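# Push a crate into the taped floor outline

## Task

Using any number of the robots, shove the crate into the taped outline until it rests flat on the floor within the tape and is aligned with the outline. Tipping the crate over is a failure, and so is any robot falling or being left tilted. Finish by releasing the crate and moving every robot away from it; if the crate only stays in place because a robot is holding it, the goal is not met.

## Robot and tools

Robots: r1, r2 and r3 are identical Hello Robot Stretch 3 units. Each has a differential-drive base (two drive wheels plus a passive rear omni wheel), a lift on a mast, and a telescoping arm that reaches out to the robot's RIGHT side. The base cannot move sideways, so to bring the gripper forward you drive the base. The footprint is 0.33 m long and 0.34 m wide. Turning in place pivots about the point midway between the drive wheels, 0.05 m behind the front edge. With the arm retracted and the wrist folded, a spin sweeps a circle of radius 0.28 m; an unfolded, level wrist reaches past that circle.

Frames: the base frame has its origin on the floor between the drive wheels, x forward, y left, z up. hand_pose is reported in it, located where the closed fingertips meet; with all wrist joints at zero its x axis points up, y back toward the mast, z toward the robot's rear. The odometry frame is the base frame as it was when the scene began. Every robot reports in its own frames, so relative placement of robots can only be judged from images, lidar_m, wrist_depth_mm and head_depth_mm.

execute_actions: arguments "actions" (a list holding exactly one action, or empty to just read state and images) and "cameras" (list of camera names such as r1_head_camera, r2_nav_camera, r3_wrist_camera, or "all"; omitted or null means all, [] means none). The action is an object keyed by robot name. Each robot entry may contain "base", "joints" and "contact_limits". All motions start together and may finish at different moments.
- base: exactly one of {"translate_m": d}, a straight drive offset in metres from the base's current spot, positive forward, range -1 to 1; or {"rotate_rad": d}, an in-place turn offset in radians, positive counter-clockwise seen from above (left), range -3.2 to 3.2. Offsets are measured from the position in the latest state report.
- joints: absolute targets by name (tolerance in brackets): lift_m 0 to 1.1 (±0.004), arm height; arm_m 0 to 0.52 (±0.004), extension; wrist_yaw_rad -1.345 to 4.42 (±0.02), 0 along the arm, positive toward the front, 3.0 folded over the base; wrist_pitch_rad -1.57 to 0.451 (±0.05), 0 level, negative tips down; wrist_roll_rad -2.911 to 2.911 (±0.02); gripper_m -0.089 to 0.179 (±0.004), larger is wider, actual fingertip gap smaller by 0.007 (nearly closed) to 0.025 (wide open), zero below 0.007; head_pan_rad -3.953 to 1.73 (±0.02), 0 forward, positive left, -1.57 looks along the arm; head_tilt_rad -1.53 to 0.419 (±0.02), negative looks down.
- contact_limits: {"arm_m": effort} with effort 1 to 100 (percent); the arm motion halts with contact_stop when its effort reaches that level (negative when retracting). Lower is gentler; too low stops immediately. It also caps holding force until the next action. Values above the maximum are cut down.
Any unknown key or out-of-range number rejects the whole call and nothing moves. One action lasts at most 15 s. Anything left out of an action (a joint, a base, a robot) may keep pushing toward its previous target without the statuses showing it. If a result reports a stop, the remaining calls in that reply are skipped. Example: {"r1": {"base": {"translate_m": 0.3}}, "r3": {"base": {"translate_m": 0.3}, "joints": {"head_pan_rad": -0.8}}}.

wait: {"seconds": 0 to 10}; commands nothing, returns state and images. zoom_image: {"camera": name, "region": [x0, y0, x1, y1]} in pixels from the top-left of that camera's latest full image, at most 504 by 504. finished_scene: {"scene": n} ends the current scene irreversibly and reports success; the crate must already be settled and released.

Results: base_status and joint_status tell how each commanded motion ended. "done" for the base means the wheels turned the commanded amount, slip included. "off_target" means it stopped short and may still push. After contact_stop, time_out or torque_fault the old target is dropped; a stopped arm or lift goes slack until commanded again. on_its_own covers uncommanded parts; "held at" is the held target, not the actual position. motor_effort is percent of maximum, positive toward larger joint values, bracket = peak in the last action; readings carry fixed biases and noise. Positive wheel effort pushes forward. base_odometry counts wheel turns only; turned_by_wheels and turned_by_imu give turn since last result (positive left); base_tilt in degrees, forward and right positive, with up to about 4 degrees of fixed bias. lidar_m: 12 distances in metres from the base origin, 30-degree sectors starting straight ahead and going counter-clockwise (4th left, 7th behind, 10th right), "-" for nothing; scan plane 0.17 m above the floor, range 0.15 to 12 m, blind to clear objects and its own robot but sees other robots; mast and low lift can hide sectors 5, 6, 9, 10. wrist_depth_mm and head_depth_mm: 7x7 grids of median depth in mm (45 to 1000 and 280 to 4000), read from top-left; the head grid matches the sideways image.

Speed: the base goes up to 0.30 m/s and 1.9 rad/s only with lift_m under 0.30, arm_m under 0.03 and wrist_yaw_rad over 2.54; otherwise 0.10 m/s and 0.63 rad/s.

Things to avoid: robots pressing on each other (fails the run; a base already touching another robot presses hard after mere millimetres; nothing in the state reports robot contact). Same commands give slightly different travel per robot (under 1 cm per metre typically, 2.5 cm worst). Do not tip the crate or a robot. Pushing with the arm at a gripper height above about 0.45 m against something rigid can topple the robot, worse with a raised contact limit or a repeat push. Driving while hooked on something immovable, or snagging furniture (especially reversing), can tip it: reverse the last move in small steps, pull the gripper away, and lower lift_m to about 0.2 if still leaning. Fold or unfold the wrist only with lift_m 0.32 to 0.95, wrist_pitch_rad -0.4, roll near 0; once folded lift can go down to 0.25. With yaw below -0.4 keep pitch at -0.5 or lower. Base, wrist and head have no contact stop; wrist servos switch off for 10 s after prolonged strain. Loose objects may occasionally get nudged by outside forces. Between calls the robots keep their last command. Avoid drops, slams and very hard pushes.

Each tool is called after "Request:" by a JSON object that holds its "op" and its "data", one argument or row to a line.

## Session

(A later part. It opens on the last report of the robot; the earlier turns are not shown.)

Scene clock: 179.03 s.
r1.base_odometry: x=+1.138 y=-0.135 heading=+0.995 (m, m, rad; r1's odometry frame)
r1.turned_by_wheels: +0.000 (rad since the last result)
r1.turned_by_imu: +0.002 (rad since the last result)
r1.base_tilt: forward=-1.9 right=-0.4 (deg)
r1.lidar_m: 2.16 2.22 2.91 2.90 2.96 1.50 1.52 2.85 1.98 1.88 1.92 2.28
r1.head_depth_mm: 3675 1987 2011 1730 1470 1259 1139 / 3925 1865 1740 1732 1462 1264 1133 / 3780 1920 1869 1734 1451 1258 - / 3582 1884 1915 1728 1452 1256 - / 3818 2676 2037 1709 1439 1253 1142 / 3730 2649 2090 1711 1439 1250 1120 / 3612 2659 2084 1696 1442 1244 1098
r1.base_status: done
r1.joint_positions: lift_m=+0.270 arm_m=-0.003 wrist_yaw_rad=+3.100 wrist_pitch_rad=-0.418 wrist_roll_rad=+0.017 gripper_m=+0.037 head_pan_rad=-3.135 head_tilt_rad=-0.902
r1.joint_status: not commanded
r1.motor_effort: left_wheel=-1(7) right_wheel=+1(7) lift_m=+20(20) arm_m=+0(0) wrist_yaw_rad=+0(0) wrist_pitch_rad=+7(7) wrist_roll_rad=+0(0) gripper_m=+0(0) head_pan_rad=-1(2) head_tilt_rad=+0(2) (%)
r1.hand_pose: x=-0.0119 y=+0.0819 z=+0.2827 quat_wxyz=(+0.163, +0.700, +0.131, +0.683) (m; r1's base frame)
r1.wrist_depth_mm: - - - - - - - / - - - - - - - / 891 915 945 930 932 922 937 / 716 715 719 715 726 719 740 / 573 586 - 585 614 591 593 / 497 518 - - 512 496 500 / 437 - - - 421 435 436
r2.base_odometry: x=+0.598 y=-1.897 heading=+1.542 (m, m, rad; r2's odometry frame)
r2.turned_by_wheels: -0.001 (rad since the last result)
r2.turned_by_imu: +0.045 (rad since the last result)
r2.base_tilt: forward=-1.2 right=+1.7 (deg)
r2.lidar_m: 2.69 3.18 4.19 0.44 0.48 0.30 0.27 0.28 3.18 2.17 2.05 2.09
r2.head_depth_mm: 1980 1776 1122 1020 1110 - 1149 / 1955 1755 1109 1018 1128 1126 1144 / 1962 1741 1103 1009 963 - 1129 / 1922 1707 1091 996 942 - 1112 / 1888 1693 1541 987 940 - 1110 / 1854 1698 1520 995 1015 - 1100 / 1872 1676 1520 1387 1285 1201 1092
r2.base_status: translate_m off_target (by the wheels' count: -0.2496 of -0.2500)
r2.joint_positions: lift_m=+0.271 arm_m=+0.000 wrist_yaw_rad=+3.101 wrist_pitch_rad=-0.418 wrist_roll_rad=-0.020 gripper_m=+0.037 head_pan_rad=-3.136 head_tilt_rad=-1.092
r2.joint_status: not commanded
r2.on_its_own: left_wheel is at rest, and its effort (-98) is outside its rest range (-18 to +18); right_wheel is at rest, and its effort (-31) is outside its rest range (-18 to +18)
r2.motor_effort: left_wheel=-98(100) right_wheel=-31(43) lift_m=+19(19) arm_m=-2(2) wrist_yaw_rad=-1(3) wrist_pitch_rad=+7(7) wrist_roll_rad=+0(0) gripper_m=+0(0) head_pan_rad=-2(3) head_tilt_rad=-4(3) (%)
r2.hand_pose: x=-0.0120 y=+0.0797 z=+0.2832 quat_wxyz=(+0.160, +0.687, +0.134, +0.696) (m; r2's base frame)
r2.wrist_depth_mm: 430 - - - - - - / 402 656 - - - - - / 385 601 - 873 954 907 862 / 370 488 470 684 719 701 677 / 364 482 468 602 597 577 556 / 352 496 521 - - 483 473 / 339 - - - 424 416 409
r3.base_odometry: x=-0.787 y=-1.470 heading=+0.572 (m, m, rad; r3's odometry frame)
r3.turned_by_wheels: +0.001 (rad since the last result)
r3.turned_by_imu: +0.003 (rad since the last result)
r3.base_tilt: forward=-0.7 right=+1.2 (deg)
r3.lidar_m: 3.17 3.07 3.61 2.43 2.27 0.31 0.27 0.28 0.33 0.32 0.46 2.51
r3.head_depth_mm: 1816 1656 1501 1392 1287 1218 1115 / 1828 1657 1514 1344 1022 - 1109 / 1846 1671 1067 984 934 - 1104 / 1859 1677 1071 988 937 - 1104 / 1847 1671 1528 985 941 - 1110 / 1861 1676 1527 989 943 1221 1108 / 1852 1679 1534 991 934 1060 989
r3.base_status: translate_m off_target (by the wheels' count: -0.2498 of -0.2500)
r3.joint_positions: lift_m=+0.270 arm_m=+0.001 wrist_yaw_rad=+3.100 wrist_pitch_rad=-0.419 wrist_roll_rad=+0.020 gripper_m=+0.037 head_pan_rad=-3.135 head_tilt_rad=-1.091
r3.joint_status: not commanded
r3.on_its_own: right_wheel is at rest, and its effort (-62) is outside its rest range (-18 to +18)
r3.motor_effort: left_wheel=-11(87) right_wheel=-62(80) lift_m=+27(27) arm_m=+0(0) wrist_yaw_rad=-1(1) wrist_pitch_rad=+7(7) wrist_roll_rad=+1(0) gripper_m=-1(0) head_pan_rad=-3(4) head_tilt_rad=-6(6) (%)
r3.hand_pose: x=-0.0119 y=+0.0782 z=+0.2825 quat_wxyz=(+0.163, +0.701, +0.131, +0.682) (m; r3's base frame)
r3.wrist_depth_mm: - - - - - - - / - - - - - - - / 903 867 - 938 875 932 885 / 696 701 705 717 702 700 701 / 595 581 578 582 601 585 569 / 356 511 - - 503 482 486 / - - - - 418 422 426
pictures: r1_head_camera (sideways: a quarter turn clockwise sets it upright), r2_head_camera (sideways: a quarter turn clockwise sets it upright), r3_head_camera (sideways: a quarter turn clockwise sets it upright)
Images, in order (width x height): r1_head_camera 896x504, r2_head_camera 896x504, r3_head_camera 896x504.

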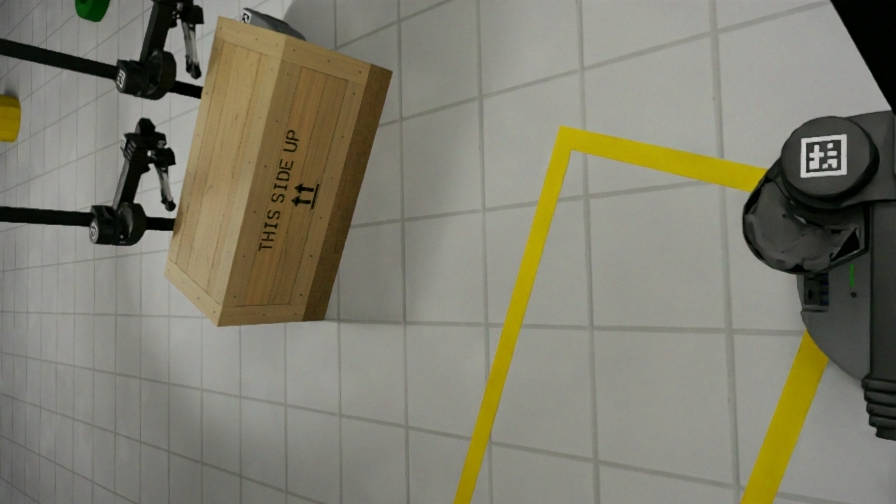

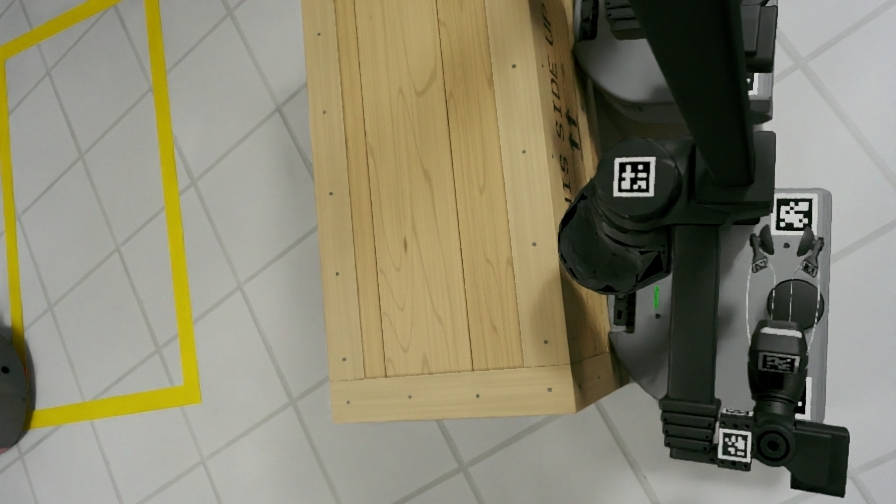

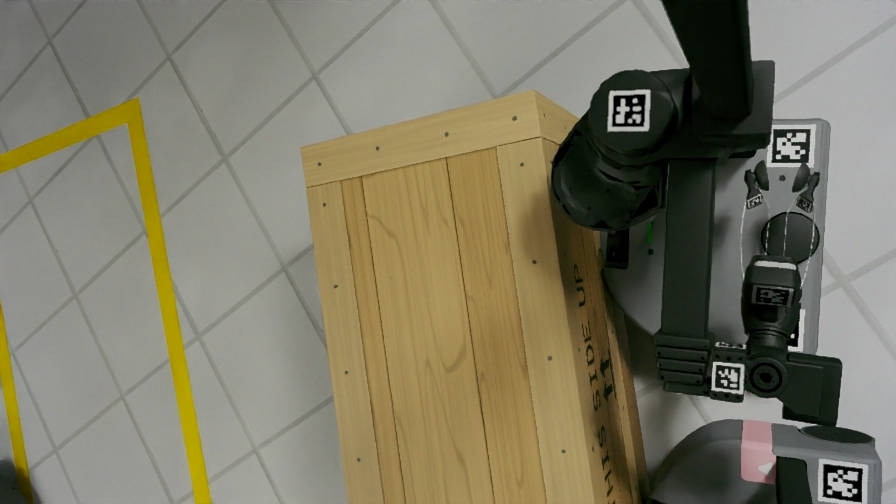

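Request:
{"op": "execute_actions", "data": {
  "actions": [
    {"r1":{"base":{"translate_m":0.3}},"r2":{"base":{"translate_m":0.3}},"r3":{"base":{"translate_m":0.3}}}
  ],
  "cameras": []
}}

Request:
{"op": "execute_actions", "data": {
  "actions": [
    {"r1":{"base":{"rotate_rad":0.35}},"r2":{"base":{"rotate_rad":0.15}},"r3":{"base":{"rotate_rad":0.34}}}
  ],
  "cameras": []
}}

Request:
{"op": "execute_actions", "data": {
  "actions": [
    {"r2":{"base":{"translate_m":-0.275}},"r3":{"base":{"translate_m":-0.275}}}
  ],
  "cameras": []
}}

Request:
{"op": "execute_actions", "data": {
  "actions": [
    {"r2":{"base":{"rotate_rad":-0.12}},"r3":{"base":{"rotate_rad":-0.3}}}
  ],
  "cameras": ["r1_head_camera","r3_head_camera","r2_head_camera"]
}}

Scene clock: 194.00 s.
r1.base_odometry: x=+1.301 y=+0.116 heading=+0.995 (m, m, rad; r1's odometry frame)
r1.turned_by_wheels: +0.000 (rad since the last result)
r1.turned_by_imu: +0.002 (rad since the last result)
r1.base_tilt: forward=-2.0 right=-0.4 (deg)
r1.lidar_m: 1.86 1.91 2.51 2.92 2.97 1.79 1.80 2.80 1.96 1.86 1.91 1.97
r1.head_depth_mm: 3626 2531 2143 1735 1472 1265 1142 / 3890 1939 2002 1735 1463 1272 1137 / 3466 1998 2029 1716 1458 1266 - / 3849 2061 2110 1707 1443 1257 - / 3738 2591 2098 1717 1447 1255 1142 / 3739 2674 2073 1704 1432 1250 1123 / 3675 2634 2063 1686 1434 1247 1102
r1.base_status: done
r1.joint_positions: lift_m=+0.270 arm_m=-0.003 wrist_yaw_rad=+3.100 wrist_pitch_rad=-0.418 wrist_roll_rad=+0.017 gripper_m=+0.037 head_pan_rad=-3.135 head_tilt_rad=-0.901
r1.joint_status: not commanded
r1.motor_effort: left_wheel=+0(7) right_wheel=+1(8) lift_m=+21(20) arm_m=+0(0) wrist_yaw_rad=+0(1) wrist_pitch_rad=+7(7) wrist_roll_rad=+0(0) gripper_m=+0(0) head_pan_rad=-1(1) head_tilt_rad=+1(0) (%)
r1.hand_pose: x=-0.0119 y=+0.0819 z=+0.2827 quat_wxyz=(+0.163, +0.700, +0.131, +0.683) (m; r1's base frame)
r1.wrist_depth_mm: - - - - - - - / - - - - - - - / 907 909 971 965 930 922 929 / 708 720 727 713 716 718 720 / 575 582 - 590 607 593 600 / 497 515 - - 515 495 499 / 447 - - - 418 431 432
r2.base_odometry: x=+0.607 y=-1.598 heading=+1.542 (m, m, rad; r2's odometry frame)
r2.turned_by_wheels: +0.000 (rad since the last result)
r2.turned_by_imu: -0.001 (rad since the last result)
r2.base_tilt: forward=-1.2 right=+1.9 (deg)
r2.lidar_m: 2.46 2.92 4.41 0.43 0.60 0.62 0.57 0.57 2.91 1.99 1.88 1.92
r2.head_depth_mm: 1969 1238 1137 1406 1223 - 1144 / 1970 1224 1126 1393 1330 1111 1135 / 1932 1207 1111 1368 1331 - 1127 / 1918 1198 1090 1341 1339 - 1109 / 1897 1192 1085 1291 1315 - 1106 / 1887 1666 1490 1381 1290 - 1096 / 1851 1688 1515 1383 1273 1204 1092
r2.base_status: done
r2.joint_positions: lift_m=+0.271 arm_m=+0.000 wrist_yaw_rad=+3.101 wrist_pitch_rad=-0.418 wrist_roll_rad=-0.020 gripper_m=+0.037 head_pan_rad=-3.136 head_tilt_rad=-1.092
r2.joint_status: not commanded
r2.motor_effort: left_wheel=-1(79) right_wheel=+0(25) lift_m=+19(19) arm_m=-2(2) wrist_yaw_rad=+0(1) wrist_pitch_rad=+7(7) wrist_roll_rad=+0(0) gripper_m=+0(1) head_pan_rad=-3(2) head_tilt_rad=-4(3) (%)
r2.hand_pose: x=-0.0120 y=+0.0797 z=+0.2832 quat_wxyz=(+0.160, +0.687, +0.134, +0.696) (m; r2's base frame)
r2.wrist_depth_mm: - - - - - - - / - - - - - - - / - - - 867 960 926 863 / 784 510 473 684 728 699 678 / 651 593 461 588 604 579 557 / 539 529 517 - - 482 472 / 464 - - - 422 414 407
r3.base_odometry: x=-0.534 y=-1.307 heading=+0.572 (m, m, rad; r3's odometry frame)
r3.turned_by_wheels: +0.000 (rad since the last result)
r3.turned_by_imu: +0.000 (rad since the last result)
r3.base_tilt: forward=-0.7 right=+1.2 (deg)
r3.lidar_m: 2.96 2.81 3.86 2.61 2.44 0.63 0.57 0.57 0.69 0.31 0.45 2.34
r3.head_depth_mm: 1822 1656 1508 1389 1280 1218 1117 / 1814 1651 1455 1373 1310 - 1109 / 1832 1169 1078 1350 1315 - 1102 / 1858 1170 1078 1327 1305 - 1108 / 1838 1174 1070 1281 1303 - 1111 / 1867 1176 1076 1234 1300 1220 1108 / 1865 1693 1077 1198 1307 1058 998
r3.base_status: done
r3.joint_positions: lift_m=+0.270 arm_m=+0.001 wrist_yaw_rad=+3.100 wrist_pitch_rad=-0.419 wrist_roll_rad=+0.020 gripper_m=+0.037 head_pan_rad=-3.135 head_tilt_rad=-1.091
r3.joint_status: not commanded
r3.motor_effort: left_wheel=+0(11) right_wheel=+1(45) lift_m=+26(27) arm_m=+0(1) wrist_yaw_rad=-1(0) wrist_pitch_rad=+7(7) wrist_roll_rad=+0(0) gripper_m=-1(1) head_pan_rad=-3(3) head_tilt_rad=-6(6) (%)
r3.hand_pose: x=-0.0119 y=+0.0782 z=+0.2825 quat_wxyz=(+0.163, +0.701, +0.131, +0.682) (m; r3's base frame)
r3.wrist_depth_mm: - - - - - - - / - - - - - - - / 880 920 - 915 924 919 903 / 702 694 706 709 713 708 703 / 567 580 575 567 594 578 584 / 482 514 - - - 486 496 / - - - - 427 424 421
pictures: none
No camera images: the call's "cameras" was empty. Leave "cameras" out to get every camera's image.

Scene clock: 195.37 s.
r1.base_odometry: x=+1.301 y=+0.116 heading=+1.345 (m, m, rad; r1's odometry frame)
r1.turned_by_wheels: +0.350 (rad since the last result)
r1.turned_by_imu: +0.351 (rad since the last result)
r1.base_tilt: forward=-2.0 right=-0.4 (deg)
r1.lidar_m: 1.87 2.20 2.91 2.93 3.44 1.79 2.01 2.12 1.86 1.86 2.13 1.86
r1.head_depth_mm: 3926 1969 2017 1751 1470 1263 1136 / 3898 2644 2122 1737 1476 1273 1136 / 3803 2728 2108 1725 1456 1263 - / 3820 2698 2100 1732 1455 1259 - / 3806 2657 2077 1726 1453 1246 1146 / 3374 2655 2061 1700 1440 1252 1123 / 2887 2639 2067 1704 1424 1237 1099
r1.base_status: done
r1.joint_positions: lift_m=+0.270 arm_m=-0.003 wrist_yaw_rad=+3.100 wrist_pitch_rad=-0.418 wrist_roll_rad=+0.017 gripper_m=+0.037 head_pan_rad=-3.135 head_tilt_rad=-0.901
r1.joint_status: not commanded
r1.motor_effort: left_wheel=-1(6) right_wheel=+3(10) lift_m=+19(21) arm_m=+0(0) wrist_yaw_rad=-2(1) wrist_pitch_rad=+7(7) wrist_roll_rad=+0(0) gripper_m=+0(0) head_pan_rad=-2(1) head_tilt_rad=+1(0) (%)
r1.hand_pose: x=-0.0119 y=+0.0819 z=+0.2827 quat_wxyz=(+0.163, +0.700, +0.131, +0.683) (m; r1's base frame)
r1.wrist_depth_mm: - - - - - - - / - - - - - - - / 931 926 934 938 910 926 938 / 717 710 726 711 724 719 729 / 581 577 - 585 613 592 587 / 502 509 - - 513 497 506 / 439 - - - 417 435 432
r2.base_odometry: x=+0.607 y=-1.598 heading=+1.692 (m, m, rad; r2's odometry frame)
r2.turned_by_wheels: +0.150 (rad since the last result)
r2.turned_by_imu: +0.151 (rad since the last result)
r2.base_tilt: forward=-1.2 right=+1.6 (deg)
r2.lidar_m: 2.86 2.93 3.80 0.44 0.83 0.59 0.57 4.34 2.50 1.92 1.88 1.99
r2.head_depth_mm: 1996 1775 1118 1277 1334 - 761 / 1962 1760 1111 1282 1327 1123 1121 / 1951 1220 1095 1300 1335 - 1122 / 1921 1199 1091 1300 1338 - 1112 / 1905 1702 1130 1373 1310 - 1106 / 1880 1683 1529 1403 1283 - 1097 / 1870 1659 1519 1385 1286 1207 1091
r2.base_status: done
r2.joint_positions: lift_m=+0.271 arm_m=+0.000 wrist_yaw_rad=+3.101 wrist_pitch_rad=-0.418 wrist_roll_rad=-0.020 gripper_m=+0.037 head_pan_rad=-3.136 head_tilt_rad=-1.092
r2.joint_status: not commanded
r2.motor_effort: left_wheel=-3(13) right_wheel=+2(5) lift_m=+19(19) arm_m=-2(2) wrist_yaw_rad=+0(0) wrist_pitch_rad=+7(6) wrist_roll_rad=+0(0) gripper_m=+0(0) head_pan_rad=-3(2) head_tilt_rad=-3(3) (%)
r2.hand_pose: x=-0.0120 y=+0.0797 z=+0.2832 quat_wxyz=(+0.160, +0.687, +0.134, +0.696) (m; r2's base frame)
r2.wrist_depth_mm: 717 - - 377 - - - / 701 - - - - - - / 707 - - 596 929 901 873 / 680 809 468 451 719 702 674 / 629 625 458 466 598 578 559 / 536 527 533 - - 484 472 / 456 - - - 426 414 411
r3.base_odometry: x=-0.534 y=-1.307 heading=+0.912 (m, m, rad; r3's odometry frame)
r3.turned_by_wheels: +0.340 (rad since the last result)
r3.turned_by_imu: +0.334 (rad since the last result)
r3.base_tilt: forward=-0.7 right=+1.2 (deg)
r3.lidar_m: 2.80 4.13 2.85 2.45 2.44 0.57 0.57 0.62 0.32 0.43 2.30 2.62
r3.head_depth_mm: 1826 1167 1064 1170 1278 1215 1113 / 1820 1164 1063 1234 1309 - 1110 / 1839 1170 1063 1292 1322 - 1105 / 1839 1176 1083 1348 1321 - 1108 / 1859 1177 1090 1342 1293 - 1112 / 1862 1182 1109 1378 1305 1129 1114 / 1846 1664 1121 1395 1105 1040 1128
r3.base_status: done
r3.joint_positions: lift_m=+0.270 arm_m=+0.001 wrist_yaw_rad=+3.100 wrist_pitch_rad=-0.419 wrist_roll_rad=+0.020 gripper_m=+0.037 head_pan_rad=-3.135 head_tilt_rad=-1.091
r3.joint_status: not commanded
r3.motor_effort: left_wheel=-2(8) right_wheel=+4(12) lift_m=+27(27) arm_m=+0(0) wrist_yaw_rad=+0(0) wrist_pitch_rad=+7(7) wrist_roll_rad=+0(0) gripper_m=+0(0) head_pan_rad=-3(3) head_tilt_rad=-6(6) (%)
r3.hand_pose: x=-0.0119 y=+0.0782 z=+0.2825 quat_wxyz=(+0.163, +0.701, +0.131, +0.682) (m; r3's base frame)
r3.wrist_depth_mm: - - - - - - - / - - - - - - - / 903 912 - 914 925 906 936 / 706 698 683 704 717 704 708 / 574 571 563 574 592 574 583 / 474 512 - - 501 487 488 / - - - - 415 419 421
pictures: none
No camera images: the call's "cameras" was empty. Leave "cameras" out to get every camera's image.

Scene clock: 197.93 s.
r1.base_odometry: x=+1.301 y=+0.116 heading=+1.345 (m, m, rad; r1's odometry frame)
r1.turned_by_wheels: +0.000 (rad since the last result)
r1.turned_by_imu: +0.001 (rad since the last result)
r1.base_tilt: forward=-1.9 right=-0.3 (deg)
r1.lidar_m: 1.87 2.20 2.92 2.92 3.42 1.79 2.00 2.12 1.86 1.86 2.12 1.86
r1.head_depth_mm: 3857 1958 2021 1732 1474 1273 1137 / 3864 2630 2106 1738 1476 1263 1132 / 3829 2745 2109 1735 1457 1265 - / 3894 2668 2073 1712 1448 1265 - / 3781 2698 2092 1706 1445 1253 1142 / 3345 2657 2065 1691 1441 1254 1119 / 2894 2634 2085 1690 1441 1246 1106
r1.base_status: not commanded
r1.joint_positions: lift_m=+0.270 arm_m=-0.003 wrist_yaw_rad=+3.100 wrist_pitch_rad=-0.418 wrist_roll_rad=+0.017 gripper_m=+0.037 head_pan_rad=-3.135 head_tilt_rad=-0.901
r1.joint_status: not commanded
r1.motor_effort: left_wheel=-1(2) right_wheel=+3(3) lift_m=+20(20) arm_m=+0(0) wrist_yaw_rad=-1(0) wrist_pitch_rad=+7(7) wrist_roll_rad=+0(0) gripper_m=+0(1) head_pan_rad=-1(1) head_tilt_rad=+0(1) (%)
r1.hand_pose: x=-0.0119 y=+0.0819 z=+0.2827 quat_wxyz=(+0.163, +0.700, +0.131, +0.683) (m; r1's base frame)
r1.wrist_depth_mm: - - - - - - - / - - - - - - - / 925 904 945 934 921 930 945 / 715 712 722 710 733 714 710 / 581 587 - 593 611 595 599 / 497 510 - - 517 498 504 / 444 - - - 418 434 433
r2.base_odometry: x=+0.640 y=-1.871 heading=+1.692 (m, m, rad; r2's odometry frame)
r2.turned_by_wheels: +0.000 (rad since the last result)
r2.turned_by_imu: -0.001 (rad since the last result)
r2.base_tilt: forward=-1.2 right=+1.8 (deg)
r2.lidar_m: 3.03 3.18 3.64 0.39 0.43 0.31 0.29 4.11 2.66 2.04 2.00 2.12
r2.head_depth_mm: 1977 1755 1583 1022 1039 - 749 / 1956 1749 1585 1013 1040 1096 1030 / 1933 1737 1578 1006 956 - 1128 / 1926 1703 1088 1000 949 - 1116 / 1888 1697 1521 1003 1051 - 1107 / 1883 1675 1540 1400 1299 - 1097 / 1839 1688 1516 1392 1280 1197 1092
r2.base_status: done
r2.joint_positions: lift_m=+0.271 arm_m=+0.000 wrist_yaw_rad=+3.101 wrist_pitch_rad=-0.418 wrist_roll_rad=-0.020 gripper_m=+0.037 head_pan_rad=-3.136 head_tilt_rad=-1.092
r2.joint_status: not commanded
r2.motor_effort: left_wheel=-3(15) right_wheel=+2(4) lift_m=+19(19) arm_m=-2(1) wrist_yaw_rad=+0(1) wrist_pitch_rad=+7(6) wrist_roll_rad=+0(0) gripper_m=-1(1) head_pan_rad=-2(3) head_tilt_rad=-3(3) (%)
r2.hand_pose: x=-0.0120 y=+0.0797 z=+0.2832 quat_wxyz=(+0.160, +0.687, +0.134, +0.696) (m; r2's base frame)
r2.wrist_depth_mm: 378 497 - 322 - - - / 357 519 - - - - - / 356 512 - 598 948 903 876 / 344 471 474 452 727 702 686 / 344 454 393 405 600 565 551 / 335 451 424 - - 483 476 / 333 - - - 418 416 413
r3.base_odometry: x=-0.703 y=-1.525 heading=+0.912 (m, m, rad; r3's odometry frame)
r3.turned_by_wheels: +0.000 (rad since the last result)
r3.turned_by_imu: -0.001 (rad since the last result)
r3.base_tilt: forward=-0.7 right=+1.2 (deg)
r3.lidar_m: 3.06 4.40 2.77 2.37 0.37 0.30 0.30 0.32 0.27 0.39 2.38 2.70
r3.head_depth_mm: 1838 1660 1508 979 932 1216 1112 / 1836 1667 1063 982 925 - 1109 / 1838 1659 1066 978 936 - 1106 / 1836 1656 1070 982 1021 - 1107 / 1854 1667 1068 987 1204 - 1108 / 1855 1674 1076 986 1123 1048 1108 / 1860 1689 1078 992 752 901 1124
r3.base_status: done
r3.joint_positions: lift_m=+0.270 arm_m=+0.001 wrist_yaw_rad=+3.100 wrist_pitch_rad=-0.419 wrist_roll_rad=+0.020 gripper_m=+0.037 head_pan_rad=-3.135 head_tilt_rad=-1.091
r3.joint_status: not commanded
r3.motor_effort: left_wheel=-1(8) right_wheel=+4(9) lift_m=+26(27) arm_m=+0(0) wrist_yaw_rad=+0(0) wrist_pitch_rad=+7(7) wrist_roll_rad=+0(0) gripper_m=+0(0) head_pan_rad=-3(3) head_tilt_rad=-6(6) (%)
r3.hand_pose: x=-0.0119 y=+0.0782 z=+0.2825 quat_wxyz=(+0.163, +0.701, +0.131, +0.682) (m; r3's base frame)
r3.wrist_depth_mm: 294 408 - - - - - / 301 405 - - - - - / 305 413 - 905 910 907 904 / 308 426 691 696 705 697 701 / 314 441 582 569 601 581 583 / 314 399 - - 501 486 479 / - - - - 416 413 422
pictures: none
No camera images: the call's "cameras" was empty. Leave "cameras" out to get every camera's image.

Scene clock: 199.50 s.
r1.base_odometry: x=+1.301 y=+0.116 heading=+1.345 (m, m, rad; r1's odometry frame)
r1.turned_by_wheels: +0.000 (rad since the last result)
r1.turned_by_imu: +0.000 (rad since the last result)
r1.base_tilt: forward=-1.9 right=-0.5 (deg)
r1.lidar_m: 1.87 2.20 2.92 2.92 3.47 1.79 2.00 2.11 1.86 1.86 2.12 1.86
r1.head_depth_mm: 3879 1983 1992 1739 1463 1270 1138 / 3973 2645 2121 1736 1456 1275 1135 / 3841 2731 2126 1737 1461 1251 - / 3818 2726 2112 1715 1450 1262 - / 3756 2662 2069 1713 1453 1243 1145 / 3402 2655 2091 1705 1446 1251 1120 / 2851 2652 2080 1684 1436 1247 1096
r1.base_status: not commanded
r1.joint_positions: lift_m=+0.270 arm_m=-0.003 wrist_yaw_rad=+3.100 wrist_pitch_rad=-0.418 wrist_roll_rad=+0.017 gripper_m=+0.037 head_pan_rad=-3.135 head_tilt_rad=-0.901
r1.joint_status: not commanded
r1.motor_effort: left_wheel=-1(1) right_wheel=+3(3) lift_m=+20(20) arm_m=+0(0) wrist_yaw_rad=-1(1) wrist_pitch_rad=+7(7) wrist_roll_rad=+0(0) gripper_m=+0(1) head_pan_rad=-1(2) head_tilt_rad=+1(1) (%)
r1.hand_pose: x=-0.0119 y=+0.0819 z=+0.2827 quat_wxyz=(+0.163, +0.700, +0.131, +0.683) (m; r1's base frame)
r1.wrist_depth_mm: - - - - - - - / - - - - - - - / 911 908 928 926 929 919 953 / 716 714 713 718 712 718 719 / 580 580 - 591 630 597 597 / 498 514 - - 517 499 503 / 444 - - - 420 435 434
r2.base_odometry: x=+0.640 y=-1.871 heading=+1.572 (m, m, rad; r2's odometry frame)
r2.turned_by_wheels: -0.120 (rad since the last result)
r2.turned_by_imu: -0.122 (rad since the last result)
r2.base_tilt: forward=-1.2 right=+1.8 (deg)
r2.lidar_m: 2.71 3.16 4.10 0.39 0.49 0.32 0.29 0.30 2.98 2.11 2.00 2.05
r2.head_depth_mm: 1967 1748 1122 1021 1134 - 1133 / 1959 1751 1112 1011 1112 1096 1133 / 1938 1733 1097 1010 1026 - 1123 / 1907 1723 1087 1003 951 - 1115 / 1912 1704 1084 986 958 - 1106 / 1894 1685 1521 1381 1281 - 1101 / 1858 1664 1522 1393 1282 1195 1093
r2.base_status: done
r2.joint_positions: lift_m=+0.271 arm_m=+0.000 wrist_yaw_rad=+3.101 wrist_pitch_rad=-0.418 wrist_roll_rad=-0.020 gripper_m=+0.037 head_pan_rad=-3.136 head_tilt_rad=-1.092
r2.joint_status: not commanded
r2.motor_effort: left_wheel=+2(12) right_wheel=-2(4) lift_m=+19(19) arm_m=-2(2) wrist_yaw_rad=+0(1) wrist_pitch_rad=+6(6) wrist_roll_rad=+0(0) gripper_m=+0(0) head_pan_rad=-2(2) head_tilt_rad=-3(4) (%)
r2.hand_pose: x=-0.0120 y=+0.0797 z=+0.2832 quat_wxyz=(+0.160, +0.687, +0.134, +0.696) (m; r2's base frame)
r2.wrist_depth_mm: 440 658 - - - - - / 408 665 - - - - - / 398 602 - 871 925 915 865 / 382 484 467 507 711 704 685 / 372 453 409 555 609 572 560 / 367 488 442 - - 477 476 / 359 - - - 426 416 414
r3.base_odometry: x=-0.703 y=-1.525 heading=+0.612 (m, m, rad; r3's odometry frame)
r3.turned_by_wheels: -0.300 (rad since the last result)
r3.turned_by_imu: -0.295 (rad since the last result)
r3.base_tilt: forward=-0.8 right=+1.3 (deg)
r3.lidar_m: 3.18 3.06 3.60 2.50 2.37 0.32 0.30 0.30 0.37 0.27 2.38 2.42
r3.head_depth_mm: 1823 1657 1498 1000 1257 1213 1116 / 1830 1645 1069 980 1037 - 1108 / 1828 1665 1066 975 938 - 1104 / 1855 1671 1069 982 998 - 1103 / 1852 1682 1074 986 1038 - 1104 / 1856 1678 1075 991 1010 1072 1095 / 1863 1680 1532 988 960 772 989
r3.base_status: done
r3.joint_positions: lift_m=+0.270 arm_m=+0.001 wrist_yaw_rad=+3.100 wrist_pitch_rad=-0.419 wrist_roll_rad=+0.020 gripper_m=+0.037 head_pan_rad=-3.135 head_tilt_rad=-1.091
r3.joint_status: not commanded
r3.motor_effort: left_wheel=+2(8) right_wheel=-2(8) lift_m=+26(26) arm_m=-1(0) wrist_yaw_rad=-1(1) wrist_pitch_rad=+7(7) wrist_roll_rad=+0(0) gripper_m=-1(1) head_pan_rad=-3(3) head_tilt_rad=-6(5) (%)
r3.hand_pose: x=-0.0119 y=+0.0782 z=+0.2825 quat_wxyz=(+0.163, +0.701, +0.131, +0.682) (m; r3's base frame)
r3.wrist_depth_mm: - - - - - - - / - - - - - - - / 848 894 - 888 885 903 902 / 395 707 706 719 707 707 694 / 392 562 576 570 600 571 570 / 375 497 - - 501 483 487 / - - - - 421 428 420
pictures: r1_head_camera (sideways: a quarter turn clockwise sets it upright), r2_head_camera (sideways: a quarter turn clockwise sets it upright), r3_head_camera (sideways: a quarter turn clockwise sets it upright)
Images, in order (width x height): r1_head_camera 896x504, r2_head_camera 896x504, r3_head_camera 896x504.

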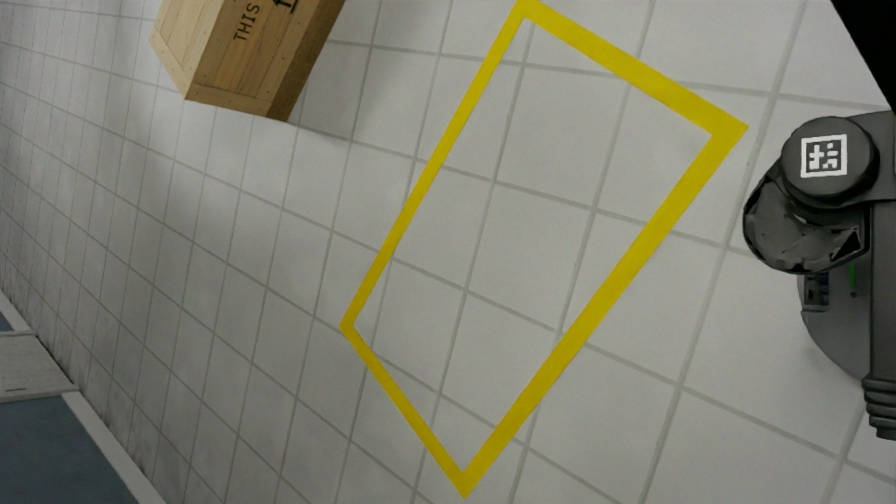

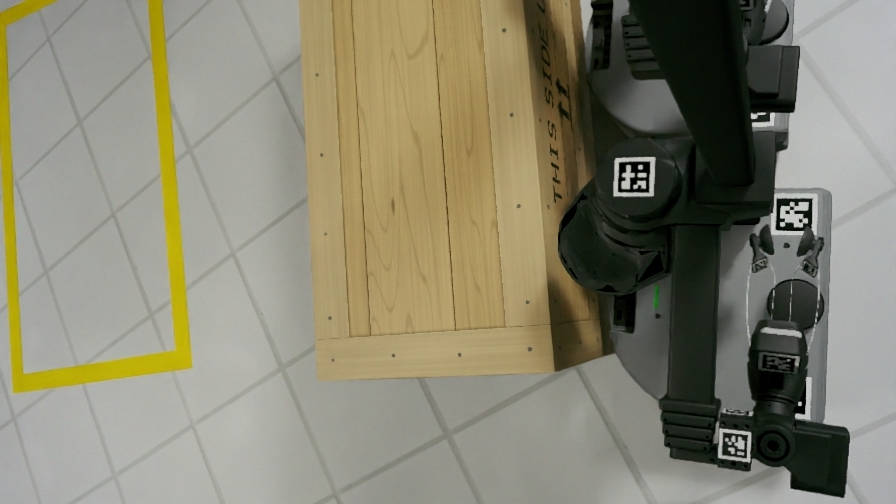

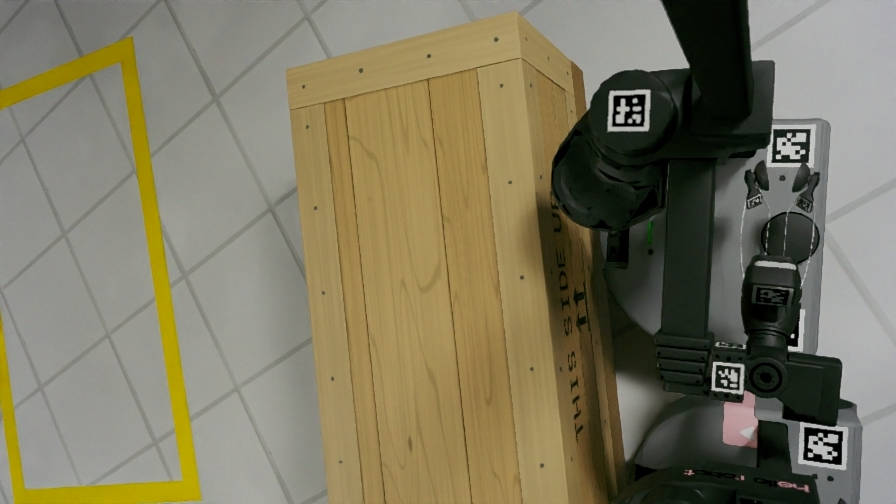

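Request:
{"op": "execute_actions", "data": {
  "actions": [
    {"r2":{"base":{"translate_m":-0.12}},"r3":{"base":{"translate_m":-0.13}}}
  ],
  "cameras": ["r3_head_camera","r2_head_camera"]
}}

Scene clock: 203.97 s.
r1.base_odometry: x=+1.301 y=+0.116 heading=+1.345 (m, m, rad; r1's odometry frame)
r1.turned_by_wheels: +0.000 (rad since the last result)
r1.turned_by_imu: +0.001 (rad since the last result)
r1.base_tilt: forward=-1.9 right=-0.4 (deg)
r1.lidar_m: 1.86 2.20 2.91 2.92 3.45 1.71 1.89 2.12 1.86 1.87 2.13 1.86
r1.head_depth_mm: 3978 1953 1952 1736 1472 1277 1137 / 3876 2625 2048 1732 1460 1266 1132 / 3853 2735 2128 1723 1455 1271 - / 3835 2752 2104 1722 1449 1266 - / 3726 2663 2082 1709 1440 1248 1141 / 3338 2657 2085 1696 1442 1249 1119 / 2891 2662 2075 1690 1438 1247 1098
r1.base_status: not commanded
r1.joint_positions: lift_m=+0.270 arm_m=-0.003 wrist_yaw_rad=+3.100 wrist_pitch_rad=-0.418 wrist_roll_rad=+0.017 gripper_m=+0.037 head_pan_rad=-3.135 head_tilt_rad=-0.901
r1.joint_status: not commanded
r1.motor_effort: left_wheel=-1(1) right_wheel=+3(3) lift_m=+20(21) arm_m=+0(0) wrist_yaw_rad=+0(0) wrist_pitch_rad=+7(7) wrist_roll_rad=+0(0) gripper_m=+0(1) head_pan_rad=-1(1) head_tilt_rad=+1(1) (%)
r1.hand_pose: x=-0.0119 y=+0.0819 z=+0.2827 quat_wxyz=(+0.163, +0.700, +0.131, +0.683) (m; r1's base frame)
r1.wrist_depth_mm: - - - - - - - / - - - - - - - / 926 911 936 940 944 961 928 / 712 716 716 718 725 728 721 / 585 585 - 601 610 587 602 / 498 505 - - 516 498 497 / 438 - - - 418 437 440
r2.base_odometry: x=+0.640 y=-1.990 heading=+1.571 (m, m, rad; r2's odometry frame)
r2.turned_by_wheels: -0.001 (rad since the last result)
r2.turned_by_imu: +0.032 (rad since the last result)
r2.base_tilt: forward=-1.2 right=+1.8 (deg)
r2.lidar_m: 2.86 3.25 3.87 0.39 0.45 0.30 0.27 0.28 2.98 2.14 2.06 2.12
r2.head_depth_mm: 1976 1780 1118 1023 1054 - 1139 / 1961 1746 1109 1015 1110 1106 1124 / 1937 1732 1104 1004 957 - 1121 / 1911 1718 1558 993 940 - 1110 / 1891 1690 1541 992 943 - 1104 / 1874 1684 1533 1385 1281 - 1103 / 1859 1672 1517 1381 1286 1200 1094
r2.base_status: translate_m off_target (by the wheels' count: -0.1198 of -0.1200)
r2.joint_positions: lift_m=+0.270 arm_m=+0.000 wrist_yaw_rad=+3.100 wrist_pitch_rad=-0.418 wrist_roll_rad=-0.020 gripper_m=+0.037 head_pan_rad=-3.136 head_tilt_rad=-1.092
r2.joint_status: not commanded
r2.on_its_own: left_wheel is at rest, and its effort (-56) is outside its rest range (-18 to +18)
r2.motor_effort: left_wheel=-56(100) right_wheel=-5(46) lift_m=+20(20) arm_m=-2(2) wrist_yaw_rad=+0(2) wrist_pitch_rad=+6(7) wrist_roll_rad=+0(0) gripper_m=+0(0) head_pan_rad=-2(2) head_tilt_rad=-3(3) (%)
r2.hand_pose: x=-0.0120 y=+0.0797 z=+0.2832 quat_wxyz=(+0.160, +0.687, +0.134, +0.696) (m; r2's base frame)
r2.wrist_depth_mm: 401 593 - - - - - / 374 604 - - - - - / 367 577 - 874 933 924 877 / 363 468 466 499 725 709 680 / 352 428 409 434 608 572 556 / 342 465 451 - - 480 474 / 327 - - - 418 420 411
r3.base_odometry: x=-0.809 y=-1.599 heading=+0.611 (m, m, rad; r3's odometry frame)
r3.turned_by_wheels: +0.000 (rad since the last result)
r3.turned_by_imu: +0.035 (rad since the last result)
r3.base_tilt: forward=-0.7 right=+1.2 (deg)
r3.lidar_m: 3.22 3.16 3.35 2.41 2.30 0.30 0.27 0.28 0.34 0.27 2.45 2.52
r3.head_depth_mm: 1832 1654 1495 995 1255 1219 1113 / 1838 1660 1065 976 951 - 1108 / 1852 1671 1069 976 937 - 1106 / 1848 1669 1069 985 938 - 1107 / 1852 1683 1518 988 958 - 1110 / 1841 1671 1537 990 944 1068 1098 / 1867 1677 1514 991 942 779 990
r3.base_status: translate_m off_target (by the wheels' count: -0.1295 of -0.1300)
r3.joint_positions: lift_m=+0.270 arm_m=+0.001 wrist_yaw_rad=+3.100 wrist_pitch_rad=-0.419 wrist_roll_rad=+0.020 gripper_m=+0.037 head_pan_rad=-3.136 head_tilt_rad=-1.092
r3.joint_status: not commanded
r3.on_its_own: left_wheel is at rest, and its effort (-58) is outside its rest range (-18 to +18); right_wheel is at rest, and its effort (-66) is outside its rest range (-18 to +18)
r3.motor_effort: left_wheel=-58(90) right_wheel=-66(92) lift_m=+27(28) arm_m=+0(1) wrist_yaw_rad=+0(2) wrist_pitch_rad=+7(7) wrist_roll_rad=+0(0) gripper_m=-1(0) head_pan_rad=-3(3) head_tilt_rad=-6(5) (%)
r3.hand_pose: x=-0.0120 y=+0.0783 z=+0.2826 quat_wxyz=(+0.163, +0.701, +0.131, +0.682) (m; r3's base frame)
r3.wrist_depth_mm: - - - - - - - / - - - - - - - / 367 910 - 891 914 903 924 / 360 713 701 697 693 702 708 / 356 558 576 586 595 574 581 / 340 469 - - 505 486 485 / - - - - 424 420 423
pictures: r2_head_camera (sideways: a quarter turn clockwise sets it upright), r3_head_camera (sideways: a quarter turn clockwise sets it upright)
Images, in order (width x height): r2_head_camera 896x504, r3_head_camera 896x504.

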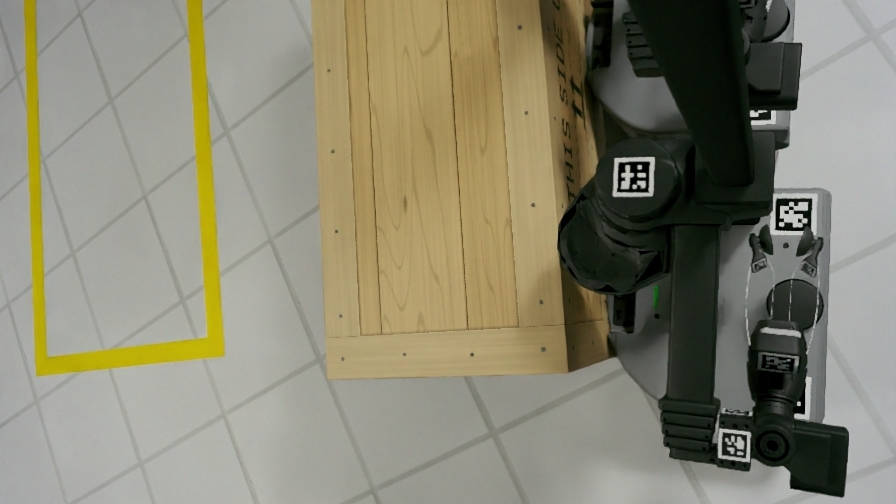

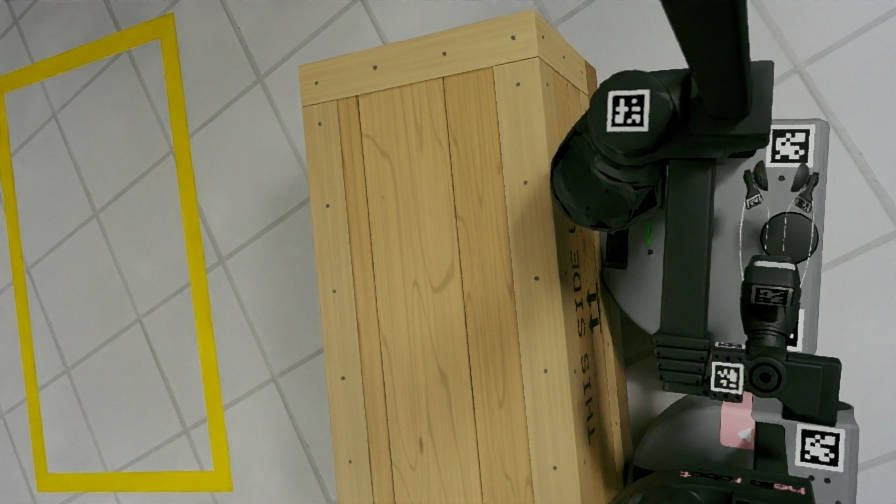

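Request:
{"op": "execute_actions", "data": {
  "actions": [
    {"r2":{"base":{"rotate_rad":-0.1}},"r3":{"base":{"rotate_rad":-0.1}}}
  ],
  "cameras": []
}}

Request:
{"op": "execute_actions", "data": {
  "actions": [
    {"r2":{"base":{"translate_m":-0.2}},"r3":{"base":{"translate_m":-0.18}}}
  ],
  "cameras": ["r3_head_camera","r2_head_camera"]
}}

Scene clock: 209.30 s.
r1.base_odometry: x=+1.301 y=+0.116 heading=+1.345 (m, m, rad; r1's odometry frame)
r1.turned_by_wheels: +0.000 (rad since the last result)
r1.turned_by_imu: +0.001 (rad since the last result)
r1.base_tilt: forward=-1.9 right=-0.4 (deg)
r1.lidar_m: 1.87 2.19 2.91 2.92 3.46 1.70 1.89 2.11 1.86 1.86 2.12 1.86
r1.head_depth_mm: 3984 1950 1950 1734 1470 1269 1138 / 3870 2616 2062 1737 1459 1265 1143 / 3846 2711 2116 1714 1458 1269 - / 3828 2687 2090 1703 1463 1266 - / 3822 2682 2098 1700 1444 1258 1145 / 3341 2636 2077 1698 1447 1245 1117 / 2910 2649 2071 1696 1432 1245 1101
r1.base_status: not commanded
r1.joint_positions: lift_m=+0.270 arm_m=-0.003 wrist_yaw_rad=+3.100 wrist_pitch_rad=-0.418 wrist_roll_rad=+0.017 gripper_m=+0.037 head_pan_rad=-3.135 head_tilt_rad=-0.901
r1.joint_status: not commanded
r1.motor_effort: left_wheel=-1(1) right_wheel=+3(3) lift_m=+20(21) arm_m=+0(0) wrist_yaw_rad=+0(0) wrist_pitch_rad=+7(7) wrist_roll_rad=+0(0) gripper_m=+0(0) head_pan_rad=-1(1) head_tilt_rad=+1(1) (%)
r1.hand_pose: x=-0.0119 y=+0.0819 z=+0.2827 quat_wxyz=(+0.163, +0.700, +0.131, +0.683) (m; r1's base frame)
r1.wrist_depth_mm: - - - - - - - / - - - - - - - / 927 916 965 948 941 930 951 / 710 702 718 707 723 715 716 / 587 585 - 602 615 590 592 / 494 509 - - 513 503 498 / 445 - - - 420 434 434
r2.base_odometry: x=+0.640 y=-1.990 heading=+1.471 (m, m, rad; r2's odometry frame)
r2.turned_by_wheels: -0.100 (rad since the last result)
r2.turned_by_imu: -0.102 (rad since the last result)
r2.base_tilt: forward=-1.0 right=+1.7 (deg)
r2.lidar_m: 2.63 3.26 4.33 0.39 0.40 0.31 0.27 0.27 3.31 2.21 2.06 2.08
r2.head_depth_mm: 1984 1763 1119 1019 1043 - 1148 / 1968 1747 1108 1014 1125 1098 1141 / 1939 1735 1100 1005 1012 - 1125 / 1920 1708 1092 999 947 - 1112 / 1903 1690 1535 992 944 - 1109 / 1873 1689 1522 1001 1248 - 1101 / 1863 1660 1522 1395 1276 1199 1095
r2.base_status: done
r2.joint_positions: lift_m=+0.270 arm_m=+0.000 wrist_yaw_rad=+3.100 wrist_pitch_rad=-0.418 wrist_roll_rad=-0.020 gripper_m=+0.037 head_pan_rad=-3.136 head_tilt_rad=-1.092
r2.joint_status: not commanded
r2.motor_effort: left_wheel=+2(40) right_wheel=-2(19) lift_m=+19(20) arm_m=-1(2) wrist_yaw_rad=-1(1) wrist_pitch_rad=+6(6) wrist_roll_rad=+0(0) gripper_m=+0(0) head_pan_rad=-2(2) head_tilt_rad=-2(3) (%)
r2.hand_pose: x=-0.0120 y=+0.0797 z=+0.2832 quat_wxyz=(+0.160, +0.687, +0.134, +0.696) (m; r2's base frame)
r2.wrist_depth_mm: 494 - - - - - - / 448 - - - - - - / 427 636 - 901 963 909 872 / 403 485 464 689 721 702 679 / 382 410 405 596 594 578 559 / 368 457 428 - - 483 475 / 356 - - - 422 416 411
r3.base_odometry: x=-0.809 y=-1.599 heading=+0.512 (m, m, rad; r3's odometry frame)
r3.turned_by_wheels: -0.100 (rad since the last result)
r3.turned_by_imu: -0.098 (rad since the last result)
r3.base_tilt: forward=-0.7 right=+1.2 (deg)
r3.lidar_m: 3.07 3.17 3.76 2.49 2.30 0.31 0.27 0.27 0.32 0.26 0.39 2.47
r3.head_depth_mm: 1828 1650 1512 1379 1276 1219 1117 / 1830 1664 1444 975 1035 - 1106 / 1856 1672 1065 981 938 - 1106 / 1848 1662 1066 980 938 - 1107 / 1863 1668 1517 983 941 - 1103 / 1851 1671 1528 989 942 1222 1097 / 1860 1678 1524 988 940 1038 962
r3.base_status: done
r3.joint_positions: lift_m=+0.270 arm_m=+0.001 wrist_yaw_rad=+3.100 wrist_pitch_rad=-0.419 wrist_roll_rad=+0.020 gripper_m=+0.037 head_pan_rad=-3.136 head_tilt_rad=-1.092
r3.joint_status: not commanded
r3.motor_effort: left_wheel=+2(42) right_wheel=-2(67) lift_m=+28(27) arm_m=-1(1) wrist_yaw_rad=-1(1) wrist_pitch_rad=+7(7) wrist_roll_rad=+0(0) gripper_m=-1(1) head_pan_rad=-3(3) head_tilt_rad=-6(5) (%)
r3.hand_pose: x=-0.0120 y=+0.0783 z=+0.2826 quat_wxyz=(+0.163, +0.701, +0.131, +0.682) (m; r3's base frame)
r3.wrist_depth_mm: - - - - - - - / - - - - - - - / 910 877 - 906 895 899 917 / 677 702 699 711 703 702 702 / 396 574 573 575 597 571 581 / 374 519 - - 502 490 493 / - - - - 423 426 427
pictures: none
No camera images: the call's "cameras" was empty. Leave "cameras" out to get every camera's image.

Scene clock: 212.33 s.
r1.base_odometry: x=+1.301 y=+0.116 heading=+1.345 (m, m, rad; r1's odometry frame)
r1.turned_by_wheels: +0.000 (rad since the last result)
r1.turned_by_imu: +0.001 (rad since the last result)
r1.base_tilt: forward=-2.0 right=-0.4 (deg)
r1.lidar_m: 1.87 2.20 2.91 2.92 3.45 1.53 1.72 2.12 1.86 1.86 2.13 1.86
r1.head_depth_mm: 3894 1926 1779 1741 1470 1268 1137 / 3883 1929 1903 1742 1462 1269 1129 / 3798 2703 2040 1717 1455 1265 - / 3827 2717 2095 1725 1462 1259 - / 3771 2690 2087 1711 1441 1240 1144 / 3334 2648 2056 1702 1445 1244 1126 / 2890 2649 2076 1684 1437 1240 1094
r1.base_status: not commanded
r1.joint_positions: lift_m=+0.270 arm_m=-0.003 wrist_yaw_rad=+3.100 wrist_pitch_rad=-0.418 wrist_roll_rad=+0.017 gripper_m=+0.037 head_pan_rad=-3.135 head_tilt_rad=-0.901
r1.joint_status: not commanded
r1.motor_effort: left_wheel=-1(1) right_wheel=+3(3) lift_m=+20(21) arm_m=+0(0) wrist_yaw_rad=-1(0) wrist_pitch_rad=+7(7) wrist_roll_rad=+0(0) gripper_m=+0(0) head_pan_rad=-1(1) head_tilt_rad=+0(1) (%)
r1.hand_pose: x=-0.0119 y=+0.0819 z=+0.2827 quat_wxyz=(+0.163, +0.700, +0.131, +0.683) (m; r1's base frame)
r1.wrist_depth_mm: - - - - - - - / - - - - - - - / 907 898 979 929 922 938 953 / 705 723 720 722 715 727 733 / 580 589 - 592 609 593 592 / 493 509 - - 514 498 505 / 440 - - - 420 427 436
r2.base_odometry: x=+0.620 y=-2.189 heading=+1.471 (m, m, rad; r2's odometry frame)
r2.turned_by_wheels: -0.001 (rad since the last result)
r2.turned_by_imu: +0.125 (rad since the last result)
r2.base_tilt: forward=-1.1 right=+1.7 (deg)
r2.lidar_m: 3.04 3.41 3.65 0.39 0.43 0.29 0.27 0.28 3.03 2.23 2.15 2.23
r2.head_depth_mm: 1963 1763 1611 1022 1066 - 1122 / 1963 1747 1578 1014 1043 1103 1122 / 1924 1734 1560 1006 955 - 1125 / 1911 1726 1554 1000 936 - 1110 / 1896 1703 1553 990 946 - 1100 / 1898 1677 1530 1369 1260 - 1095 / 1864 1663 1516 1392 1280 1198 1092
r2.base_status: translate_m off_target (by the wheels' count: -0.1996 of -0.2000)
r2.joint_positions: lift_m=+0.270 arm_m=+0.000 wrist_yaw_rad=+3.100 wrist_pitch_rad=-0.418 wrist_roll_rad=-0.020 gripper_m=+0.037 head_pan_rad=-3.136 head_tilt_rad=-1.092
r2.joint_status: not commanded
r2.on_its_own: left_wheel is at rest, and its effort (-83) is outside its rest range (-18 to +18); right_wheel is at rest, and its effort (-24) is outside its rest range (-18 to +18)
r2.motor_effort: left_wheel=-83(100) right_wheel=-24(47) lift_m=+20(20) arm_m=-1(2) wrist_yaw_rad=-1(0) wrist_pitch_rad=+6(6) wrist_roll_rad=+0(0) gripper_m=+0(0) head_pan_rad=-2(2) head_tilt_rad=-3(3) (%)
r2.hand_pose: x=-0.0120 y=+0.0797 z=+0.2832 quat_wxyz=(+0.160, +0.687, +0.134, +0.696) (m; r2's base frame)
r2.wrist_depth_mm: 390 531 - - - - - / 362 558 - - - - - / 355 529 - 628 962 901 866 / 350 468 476 481 725 699 682 / 340 435 414 417 607 578 556 / 329 447 454 - - 484 477 / 321 - - - 424 416 408
r3.base_odometry: x=-0.966 y=-1.687 heading=+0.512 (m, m, rad; r3's odometry frame)
r3.turned_by_wheels: +0.000 (rad since the last result)
r3.turned_by_imu: +0.101 (rad since the last result)
r3.base_tilt: forward=-0.7 right=+1.2 (deg)
r3.lidar_m: 3.34 3.32 3.21 2.31 2.22 0.30 0.28 0.28 0.35 0.27 2.53 2.61
r3.head_depth_mm: 1829 1653 1509 1369 1259 1217 1123 / 1841 1659 1064 978 952 - 1109 / 1825 1662 1069 979 933 - 1102 / 1852 1676 1068 983 935 - 1109 / 1842 1672 1532 988 979 - 1105 / 1860 1671 1523 988 958 1072 1106 / 1868 1681 1526 992 941 792 1016
r3.base_status: translate_m off_target (by the wheels' count: -0.1798 of -0.1800)
r3.joint_positions: lift_m=+0.270 arm_m=+0.001 wrist_yaw_rad=+3.100 wrist_pitch_rad=-0.419 wrist_roll_rad=+0.020 gripper_m=+0.037 head_pan_rad=-3.136 head_tilt_rad=-1.092
r3.joint_status: not commanded
r3.on_its_own: right_wheel is at rest, and its effort (-39) is outside its rest range (-18 to +18)
r3.motor_effort: left_wheel=-14(82) right_wheel=-39(94) lift_m=+27(27) arm_m=+0(0) wrist_yaw_rad=-1(0) wrist_pitch_rad=+7(7) wrist_roll_rad=+0(0) gripper_m=-1(0) head_pan_rad=-3(3) head_tilt_rad=-5(5) (%)
r3.hand_pose: x=-0.0120 y=+0.0783 z=+0.2826 quat_wxyz=(+0.163, +0.701, +0.131, +0.682) (m; r3's base frame)
r3.wrist_depth_mm: - - - - - - - / - - - - - - - / 849 929 - 909 897 898 935 / 348 704 702 700 706 714 715 / 347 577 574 574 603 578 579 / 334 450 - - 499 489 485 / - - - - 421 426 420
pictures: r2_head_camera (sideways: a quarter turn clockwise sets it upright), r3_head_camera (sideways: a quarter turn clockwise sets it upright)
Images, in order (width x height): r2_head_camera 896x504, r3_head_camera 896x504.

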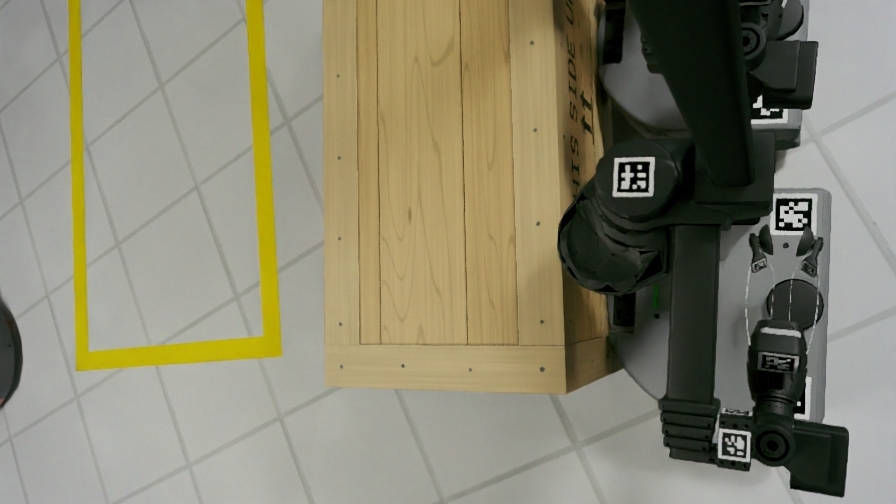

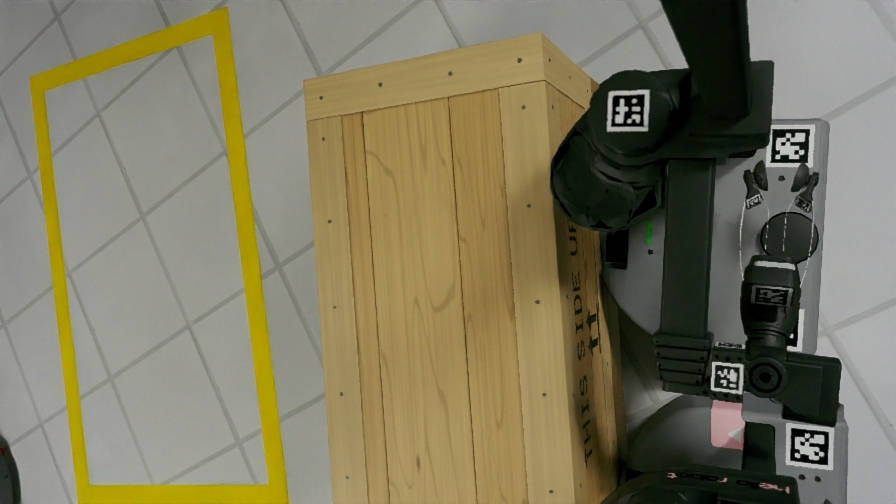

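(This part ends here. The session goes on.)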